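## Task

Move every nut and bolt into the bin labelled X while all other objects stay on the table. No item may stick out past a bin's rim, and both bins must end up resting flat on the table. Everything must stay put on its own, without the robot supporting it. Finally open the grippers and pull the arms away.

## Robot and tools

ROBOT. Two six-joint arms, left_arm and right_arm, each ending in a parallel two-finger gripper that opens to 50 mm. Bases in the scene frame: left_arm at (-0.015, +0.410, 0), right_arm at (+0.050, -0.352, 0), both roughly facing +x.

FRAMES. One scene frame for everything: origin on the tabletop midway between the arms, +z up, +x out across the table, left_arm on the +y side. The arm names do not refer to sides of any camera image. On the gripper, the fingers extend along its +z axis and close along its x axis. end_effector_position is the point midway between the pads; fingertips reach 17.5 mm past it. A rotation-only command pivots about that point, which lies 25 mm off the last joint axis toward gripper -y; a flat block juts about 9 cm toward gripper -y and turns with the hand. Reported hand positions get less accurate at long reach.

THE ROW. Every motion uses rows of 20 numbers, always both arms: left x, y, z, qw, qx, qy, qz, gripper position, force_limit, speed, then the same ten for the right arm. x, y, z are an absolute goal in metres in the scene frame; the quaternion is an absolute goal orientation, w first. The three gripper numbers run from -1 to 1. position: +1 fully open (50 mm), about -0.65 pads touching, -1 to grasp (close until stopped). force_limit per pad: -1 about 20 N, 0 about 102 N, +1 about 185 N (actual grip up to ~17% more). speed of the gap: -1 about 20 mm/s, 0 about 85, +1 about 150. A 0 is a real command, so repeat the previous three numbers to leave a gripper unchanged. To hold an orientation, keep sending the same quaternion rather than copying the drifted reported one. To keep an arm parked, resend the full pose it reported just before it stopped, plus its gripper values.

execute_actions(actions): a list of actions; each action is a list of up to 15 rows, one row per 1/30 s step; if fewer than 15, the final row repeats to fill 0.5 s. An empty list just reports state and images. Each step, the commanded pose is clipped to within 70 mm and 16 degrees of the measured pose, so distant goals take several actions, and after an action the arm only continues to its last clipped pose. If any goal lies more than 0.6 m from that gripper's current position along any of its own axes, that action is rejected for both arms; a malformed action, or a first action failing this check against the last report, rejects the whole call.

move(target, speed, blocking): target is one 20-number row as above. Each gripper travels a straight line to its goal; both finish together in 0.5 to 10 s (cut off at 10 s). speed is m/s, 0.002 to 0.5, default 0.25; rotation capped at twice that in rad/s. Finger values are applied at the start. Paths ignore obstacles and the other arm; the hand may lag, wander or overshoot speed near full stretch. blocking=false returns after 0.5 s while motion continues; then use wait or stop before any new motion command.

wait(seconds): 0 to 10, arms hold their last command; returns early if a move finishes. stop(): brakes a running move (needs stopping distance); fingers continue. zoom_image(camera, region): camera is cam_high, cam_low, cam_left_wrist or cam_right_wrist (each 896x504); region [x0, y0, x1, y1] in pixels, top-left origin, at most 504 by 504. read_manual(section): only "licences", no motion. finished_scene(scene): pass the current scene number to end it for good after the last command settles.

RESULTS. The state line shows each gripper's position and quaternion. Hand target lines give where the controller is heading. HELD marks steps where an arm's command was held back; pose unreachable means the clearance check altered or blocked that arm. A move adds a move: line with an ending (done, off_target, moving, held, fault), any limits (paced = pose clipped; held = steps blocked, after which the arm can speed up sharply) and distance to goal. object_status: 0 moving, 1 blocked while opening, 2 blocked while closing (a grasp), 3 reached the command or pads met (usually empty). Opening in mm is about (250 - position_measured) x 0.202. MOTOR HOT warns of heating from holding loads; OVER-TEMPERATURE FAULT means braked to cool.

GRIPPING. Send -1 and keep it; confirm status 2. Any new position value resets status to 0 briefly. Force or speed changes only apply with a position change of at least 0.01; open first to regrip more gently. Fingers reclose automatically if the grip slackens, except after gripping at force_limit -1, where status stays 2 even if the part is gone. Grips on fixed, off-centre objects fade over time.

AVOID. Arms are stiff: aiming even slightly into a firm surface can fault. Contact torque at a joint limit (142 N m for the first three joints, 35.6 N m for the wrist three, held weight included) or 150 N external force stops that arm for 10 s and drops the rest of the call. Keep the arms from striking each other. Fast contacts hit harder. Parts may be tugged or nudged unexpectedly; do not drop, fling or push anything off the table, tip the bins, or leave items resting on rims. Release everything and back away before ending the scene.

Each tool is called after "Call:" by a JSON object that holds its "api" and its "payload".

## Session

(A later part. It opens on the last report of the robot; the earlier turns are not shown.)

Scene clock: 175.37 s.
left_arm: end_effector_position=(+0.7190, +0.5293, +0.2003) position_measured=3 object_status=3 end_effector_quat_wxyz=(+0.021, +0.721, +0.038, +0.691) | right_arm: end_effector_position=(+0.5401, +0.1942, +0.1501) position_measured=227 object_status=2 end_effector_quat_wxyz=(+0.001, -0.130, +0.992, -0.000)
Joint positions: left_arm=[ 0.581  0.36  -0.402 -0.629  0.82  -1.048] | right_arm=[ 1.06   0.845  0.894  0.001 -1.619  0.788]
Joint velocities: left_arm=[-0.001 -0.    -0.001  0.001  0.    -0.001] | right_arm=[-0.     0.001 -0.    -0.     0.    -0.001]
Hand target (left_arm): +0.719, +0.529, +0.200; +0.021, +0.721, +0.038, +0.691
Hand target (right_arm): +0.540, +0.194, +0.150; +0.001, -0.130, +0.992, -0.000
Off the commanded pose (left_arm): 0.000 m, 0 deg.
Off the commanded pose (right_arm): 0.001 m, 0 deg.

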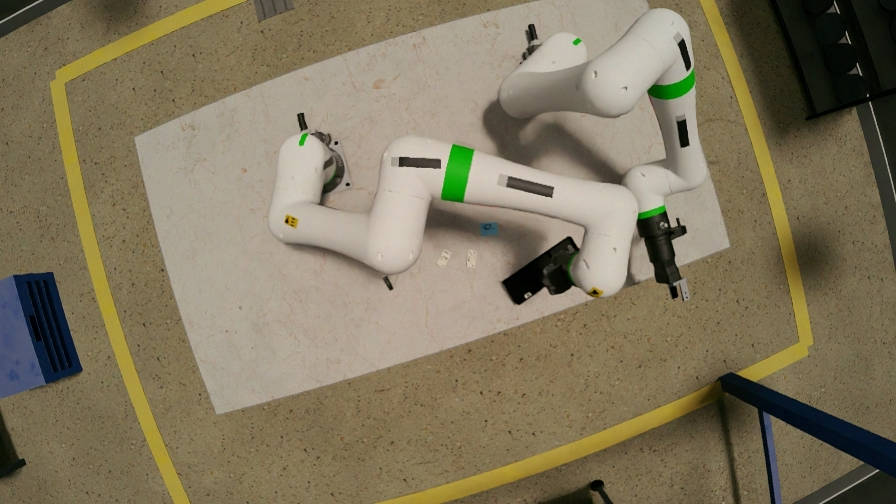

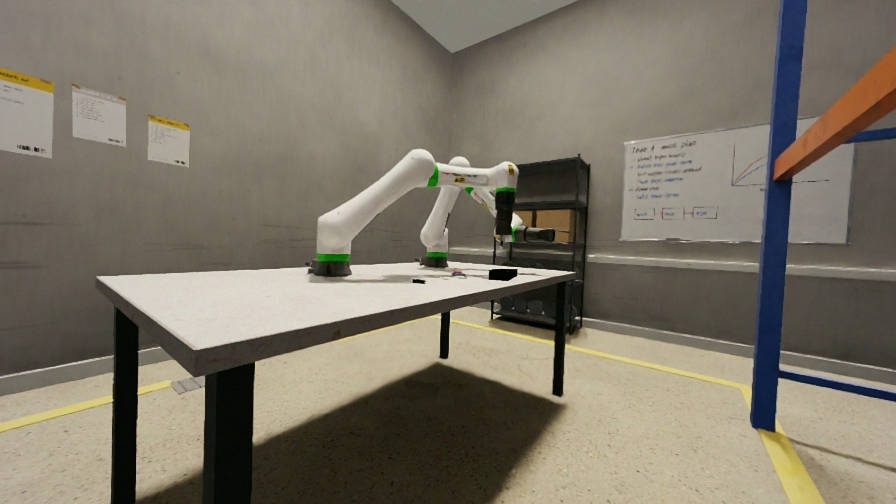

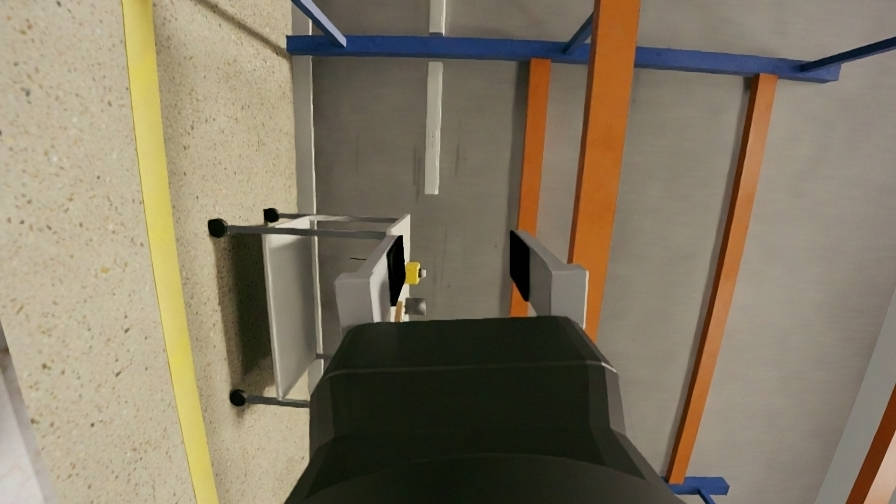

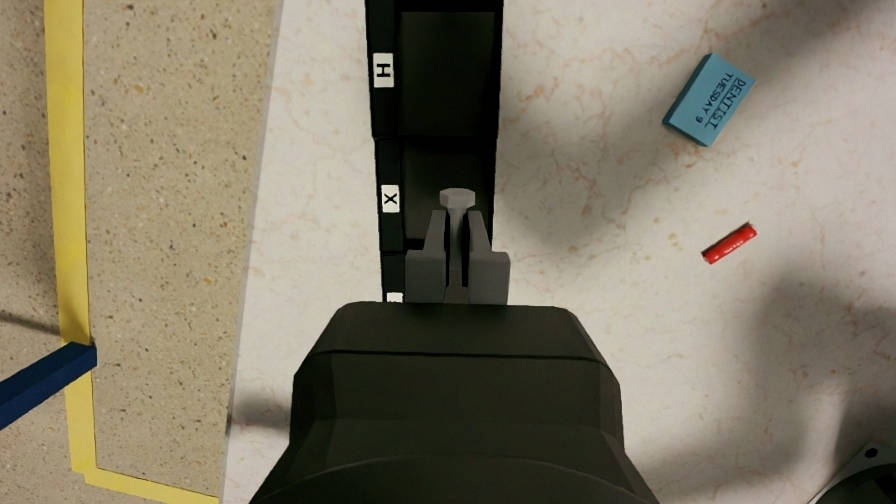

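Call:
{"api": "move", "payload": {"target": [0.7190, 0.5293, 0.2003, 0.021, 0.721, 0.038, 0.691, 1, 0, 0, 0.544, 0.200, 0.075, 0, -0.1305, 0.9914, 0, -1, -0.2, 0], "speed": 0.15}}

Scene clock: 179.37 s.
left_arm: end_effector_position=(+0.7190, +0.5293, +0.2003) position_measured=3 object_status=3 end_effector_quat_wxyz=(+0.021, +0.721, +0.038, +0.691) | right_arm: end_effector_position=(+0.5439, +0.2000, +0.0750) position_measured=227 object_status=2 end_effector_quat_wxyz=(-0.000, -0.131, +0.991, +0.000)
Joint positions: left_arm=[ 0.581  0.36  -0.402 -0.629  0.82  -1.048] | right_arm=[ 1.059  0.879  0.777 -0.    -1.469  0.79 ]
Joint velocities: left_arm=[-0.     0.     0.001  0.001  0.001 -0.001] | right_arm=[-0.     0.002 -0.002 -0.    -0.     0.001]
Hand target (left_arm): +0.719, +0.529, +0.200; +0.021, +0.721, +0.038, +0.691
Hand target (right_arm): +0.544, +0.200, +0.075; -0.000, -0.131, +0.991, +0.000
Off the commanded pose (left_arm): 0.000 m, 0 deg.
Off the commanded pose (right_arm): 0.000 m, 0 deg.
move: done

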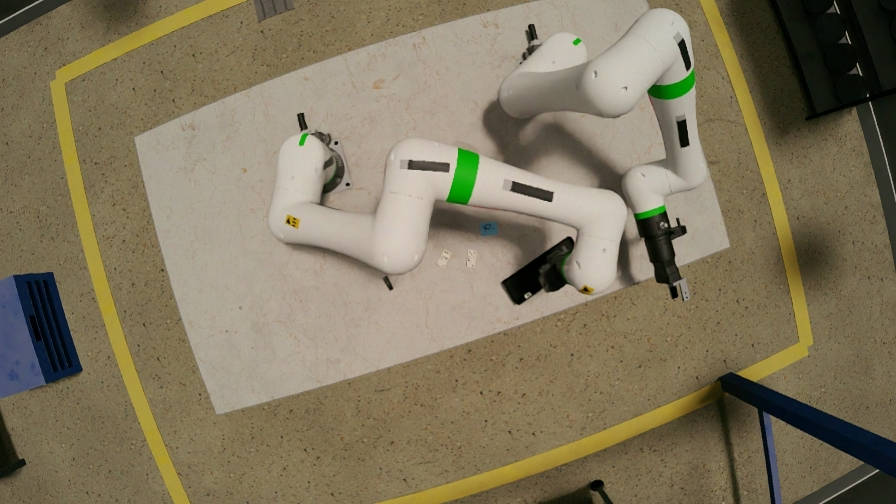

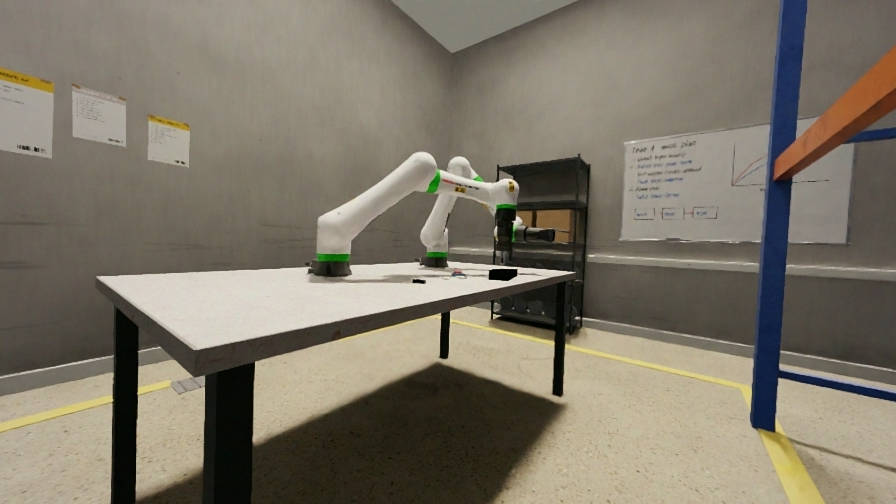

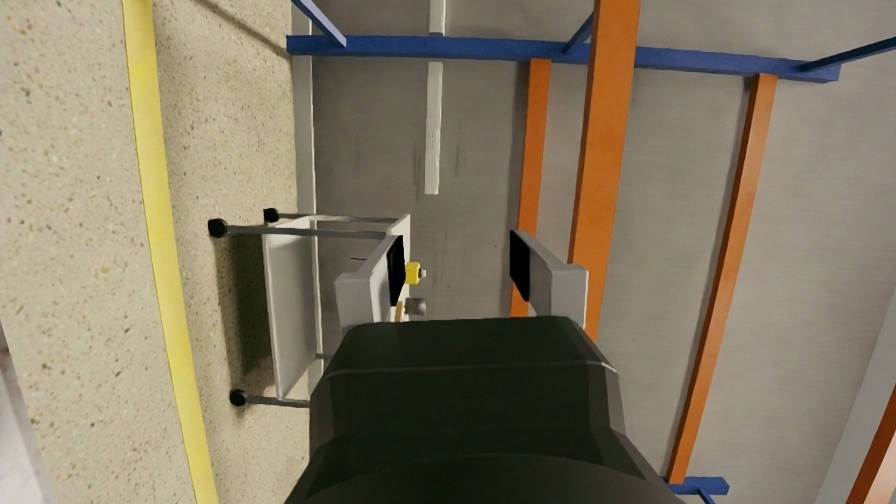

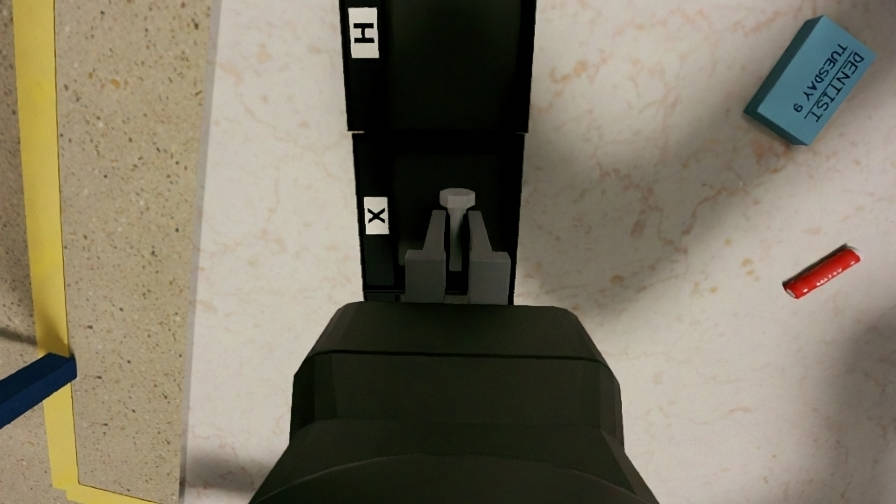

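Call:
{"api": "zoom_image", "payload": {"camera": "cam_right_wrist", "region": [330, 100, 560, 320]}}

Call:
{"api": "zoom_image", "payload": {"camera": "cam_low", "region": [460, 230, 560, 290]}}

Region (330, 100, 560, 320) of cam_right_wrist's 896x504 image, scaled by 2.191, with more detail than that image has; it fills the top 482 rows of this view, and the rest is white.

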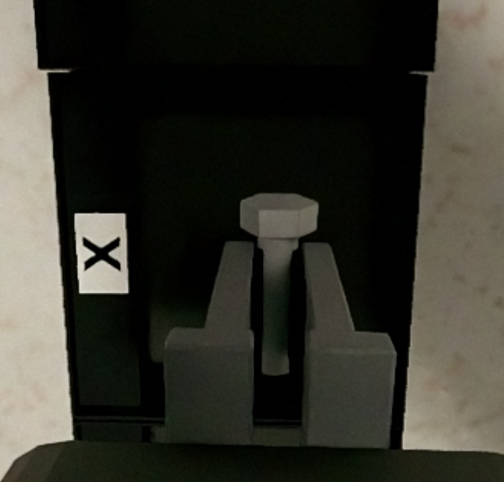

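Region (460, 230, 560, 290) of cam_low's 896x504 image, scaled by 5.040, with more detail than that image has; it fills the top 302 rows of this view, and the rest is white.

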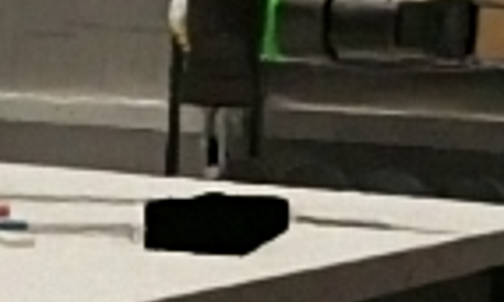

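Call:
{"api": "move", "payload": {"target": [0.7190, 0.5293, 0.2003, 0.021, 0.721, 0.038, 0.691, 1, 0, 0, 0.5458, 0.1932, 0.031, 0, -0.1305, 0.9914, 0, -1, -0.2, 0], "speed": 0.06}}

Scene clock: 192.13 s.
left_arm: end_effector_position=(+0.7190, +0.5293, +0.2003) position_measured=3 object_status=3 end_effector_quat_wxyz=(+0.021, +0.721, +0.038, +0.691) | right_arm: end_effector_position=(+0.5457, +0.1932, +0.0310) position_measured=227 object_status=2 end_effector_quat_wxyz=(-0.000, -0.131, +0.991, +0.000)
Joint positions: left_arm=[ 0.581  0.36  -0.402 -0.629  0.82  -1.048] | right_arm=[ 1.052  0.887  0.688 -0.    -1.372  0.797]
Joint velocities: left_arm=[-0.001  0.     0.    -0.    -0.     0.001] | right_arm=[ 0.     0.    -0.    -0.001 -0.     0.001]
Hand target (left_arm): +0.719, +0.529, +0.200; +0.021, +0.721, +0.038, +0.691
Hand target (right_arm): +0.546, +0.193, +0.031; -0.000, -0.131, +0.991, +0.000
Off the commanded pose (left_arm): 0.000 m, 0 deg.
Off the commanded pose (right_arm): 0.000 m, 0 deg.
move: done

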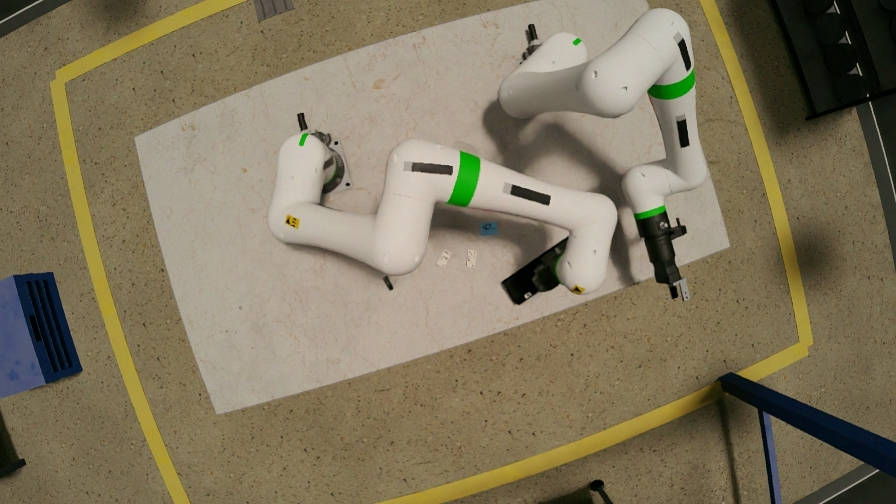

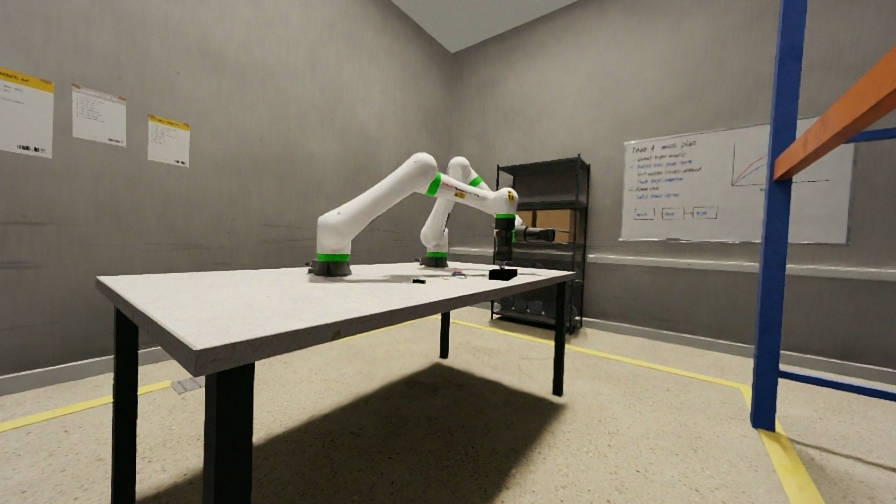

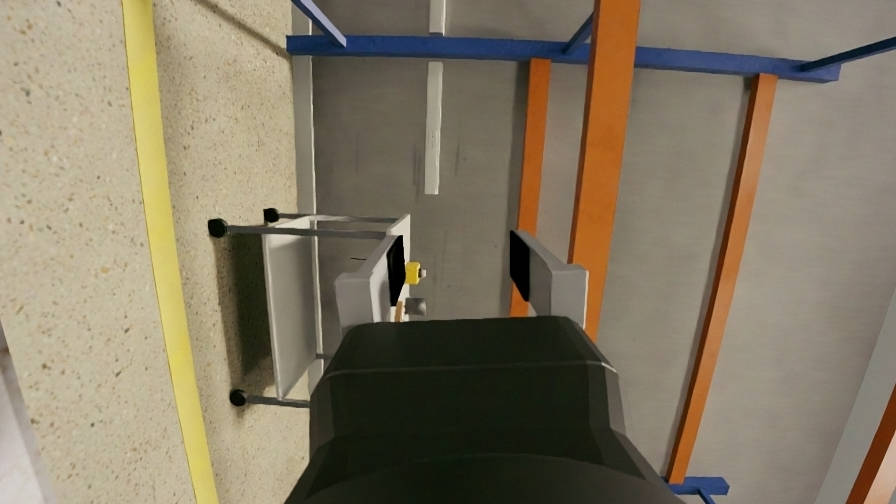

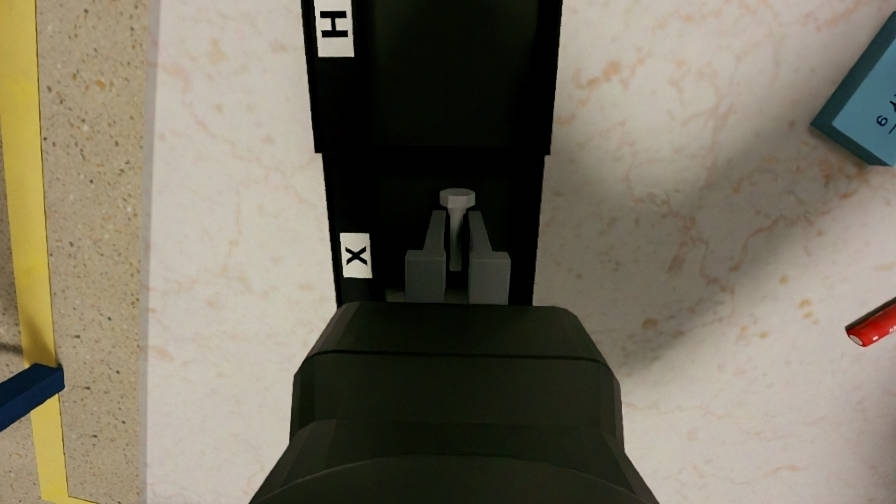

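Call:
{"api": "zoom_image", "payload": {"camera": "cam_right_wrist", "region": [290, 0, 590, 310]}}

Region (290, 0, 590, 310) of cam_right_wrist's 896x504 image, scaled by 1.626, with more detail than that image has; it fills the left 488 columns of this view, and the rest is white.

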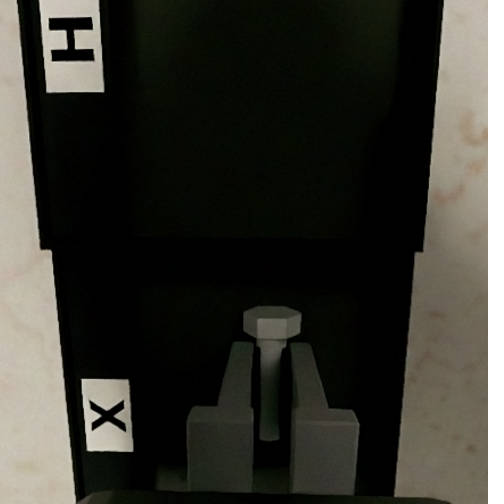

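Call:
{"api": "execute_actions", "payload": {"actions": [[[0.7190, 0.5293, 0.2003, 0.021, 0.721, 0.038, 0.691, 1, 0, 0, 0.5458, 0.1932, 0.0305, 0, -0.1305, 0.9914, 0, -1, -0.2, 0],[0.7190, 0.5293, 0.2003, 0.021, 0.721, 0.038, 0.691, 1, 0, 0, 0.5458, 0.1932, 0.0300, 0, -0.1305, 0.9914, 0, -1, -0.2, 0],[0.7190, 0.5293, 0.2003, 0.021, 0.721, 0.038, 0.691, 1, 0, 0, 0.5458, 0.1932, 0.0295, 0, -0.1305, 0.9914, 0, -1, -0.2, 0],[0.7190, 0.5293, 0.2003, 0.021, 0.721, 0.038, 0.691, 1, 0, 0, 0.5458, 0.1932, 0.0295, 0, -0.1305, 0.9914, 0, -1, -0.2, 0],[0.7190, 0.5293, 0.2003, 0.021, 0.721, 0.038, 0.691, 1, 0, 0, 0.5458, 0.1932, 0.0295, 0, -0.1305, 0.9914, 0, -1, -0.2, 0],[0.7190, 0.5293, 0.2003, 0.021, 0.721, 0.038, 0.691, 1, 0, 0, 0.5458, 0.1932, 0.0295, 0, -0.1305, 0.9914, 0, 0.1, -0.2, 0.3]]]}}

Scene clock: 209.93 s.
left_arm: end_effector_position=(+0.7190, +0.5293, +0.2003) position_measured=3 object_status=3 end_effector_quat_wxyz=(+0.021, +0.721, +0.038, +0.691) | right_arm: end_effector_position=(+0.5458, +0.1932, +0.0295) position_measured=138 object_status=0 end_effector_quat_wxyz=(+0.000, -0.131, +0.991, -0.000)
Joint positions: left_arm=[ 0.581  0.36  -0.402 -0.629  0.82  -1.048] | right_arm=[ 1.052  0.888  0.687  0.    -1.369  0.797]
Joint velocities: left_arm=[-0.    -0.     0.    -0.001  0.     0.   ] | right_arm=[ 0.    -0.    -0.001 -0.001 -0.002 -0.001]
Hand target (left_arm): +0.719, +0.529, +0.200; +0.021, +0.721, +0.038, +0.691
Hand target (right_arm): +0.546, +0.193, +0.030; -0.000, -0.131, +0.991, +0.000
Off the commanded pose (left_arm): 0.000 m, 0 deg.
Off the commanded pose (right_arm): 0.000 m, 0 deg.
Step readings (end_effector_position):
0: left_arm (+0.7190, +0.5293, +0.2003) | right_arm (+0.5458, +0.1932, +0.0310)
1: left_arm (+0.7190, +0.5293, +0.2003) | right_arm (+0.5458, +0.1932, +0.0310)
2: left_arm (+0.7190, +0.5293, +0.2003) | right_arm (+0.5458, +0.1932, +0.0309)
4: left_arm (+0.7190, +0.5293, +0.2003) | right_arm (+0.5458, +0.1932, +0.0301)
8: left_arm (+0.7190, +0.5293, +0.2003) | right_arm (+0.5458, +0.1932, +0.0296)
15: end_effector_position above

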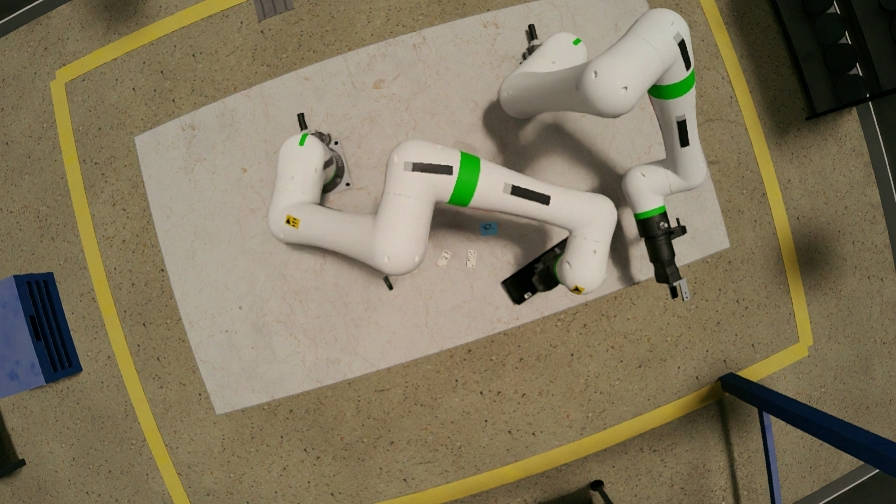

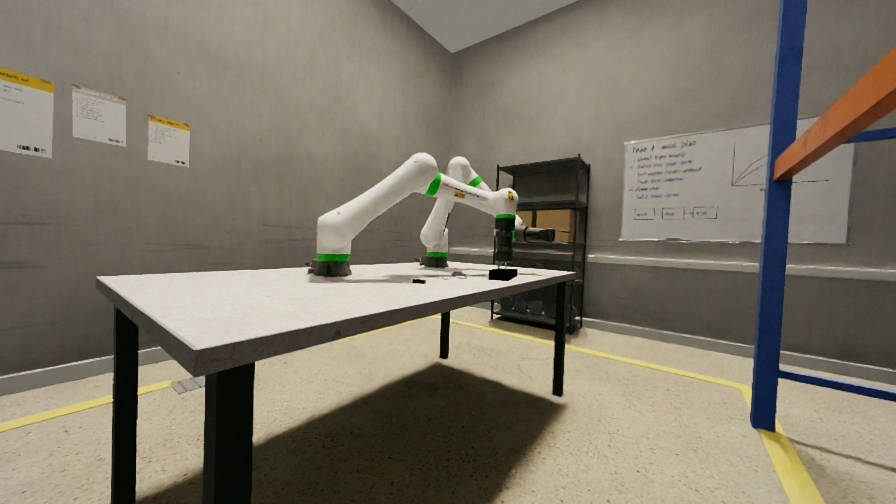

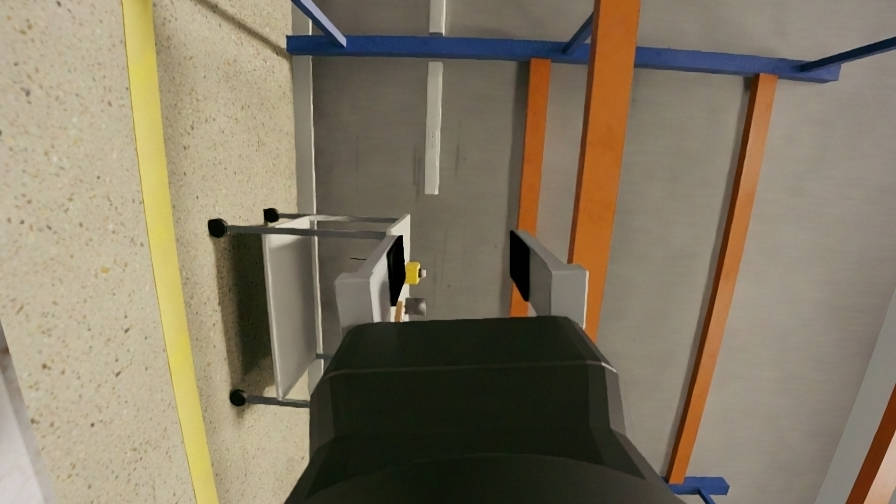

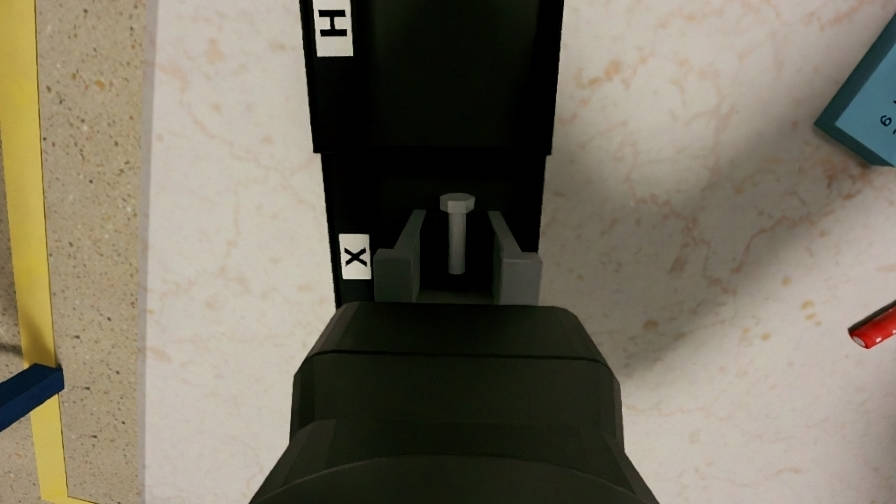

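Bolt released in X. Retreat straight up.

Call:
{"api": "move", "payload": {"target": [0.7190, 0.5293, 0.2003, 0.021, 0.721, 0.038, 0.691, 1, 0, 0, 0.5458, 0.1932, 0.19, 0, -0.1305, 0.9914, 0, 0.1, -0.2, 0.3], "speed": 0.25}}

Scene clock: 213.17 s.
left_arm: end_effector_position=(+0.7190, +0.5293, +0.2003) position_measured=3 object_status=3 end_effector_quat_wxyz=(+0.021, +0.721, +0.038, +0.691) | right_arm: end_effector_position=(+0.5458, +0.1934, +0.1900) position_measured=138 object_status=3 end_effector_quat_wxyz=(+0.000, -0.130, +0.991, -0.000)
Joint positions: left_arm=[ 0.581  0.36  -0.402 -0.629  0.82  -1.048] | right_arm=[ 1.053  0.878  1.044  0.    -1.737  0.796]
Joint velocities: left_arm=[ 0.001 -0.001 -0.    -0.     0.    -0.001] | right_arm=[-0.002  0.003  0.005 -0.001 -0.002 -0.   ]
Hand target (left_arm): +0.719, +0.529, +0.200; +0.021, +0.721, +0.038, +0.691
Hand target (right_arm): +0.546, +0.193, +0.190; +0.000, -0.130, +0.991, -0.000
Off the commanded pose (left_arm): 0.000 m, 0 deg.
Off the commanded pose (right_arm): 0.000 m, 0 deg.
move: done

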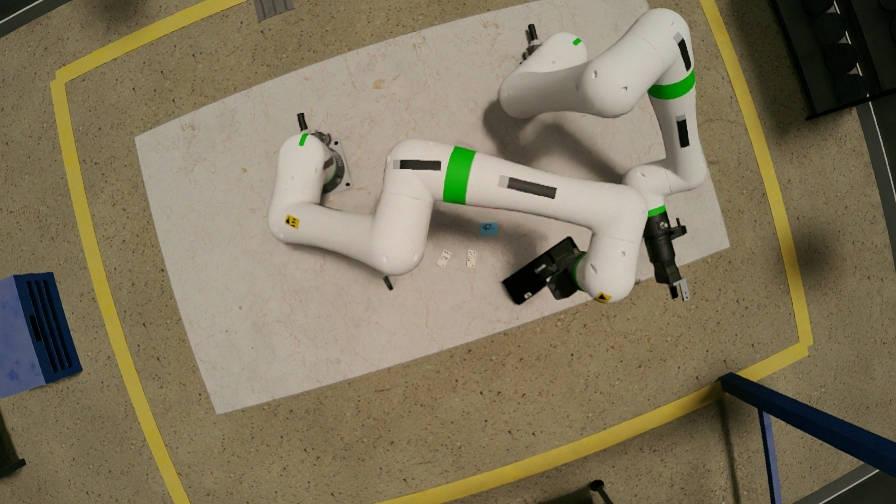

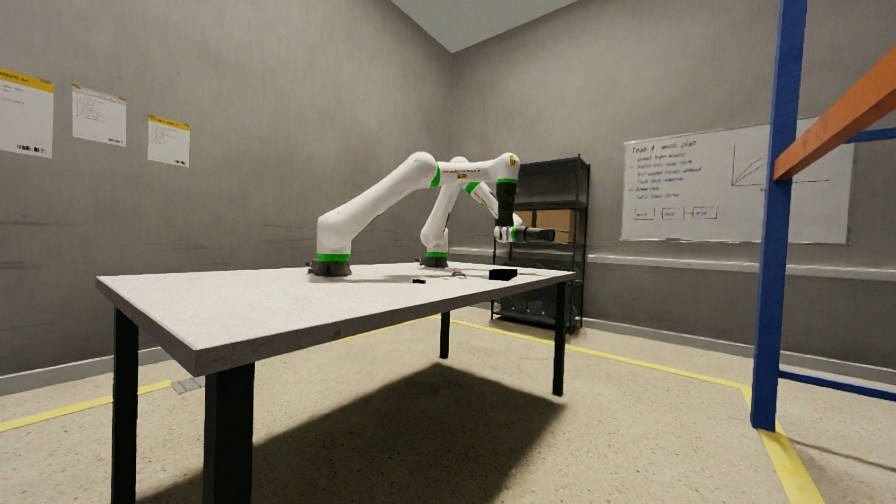

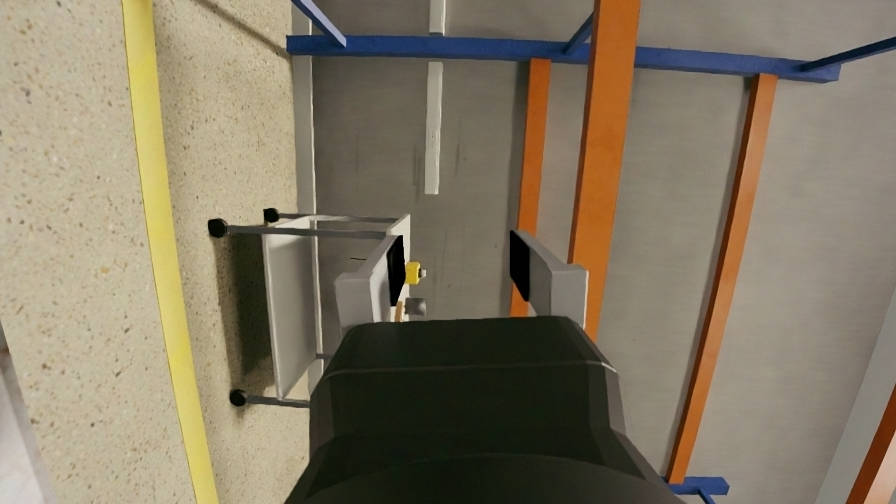

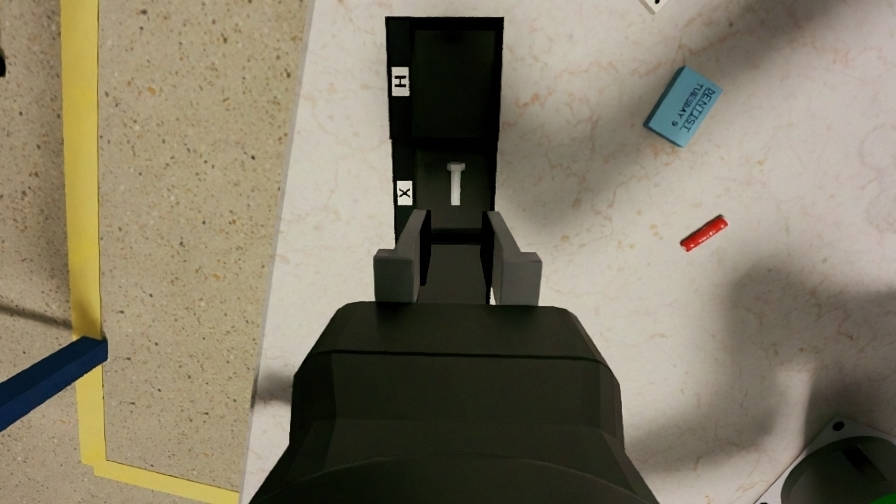

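Call:
{"api": "zoom_image", "payload": {"camera": "cam_high", "region": [350, 200, 610, 330]}}

Call:
{"api": "zoom_image", "payload": {"camera": "cam_low", "region": [340, 250, 590, 310]}}

Region (350, 200, 610, 330) of cam_high's 896x504 image, scaled by 1.938, with more detail than that image has.

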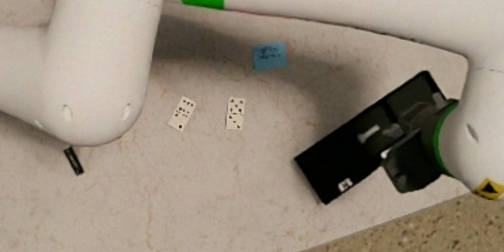

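Region (340, 250, 590, 310) of cam_low's 896x504 image, scaled by 2.016, with more detail than that image has; it fills the top 121 rows of this view, and the rest is white.

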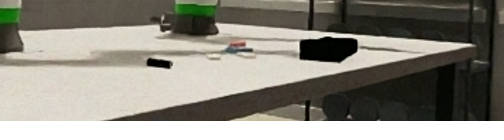

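Call:
{"api": "finished_scene", "payload": {"scene": 2}}

The scene is finished: the task was done.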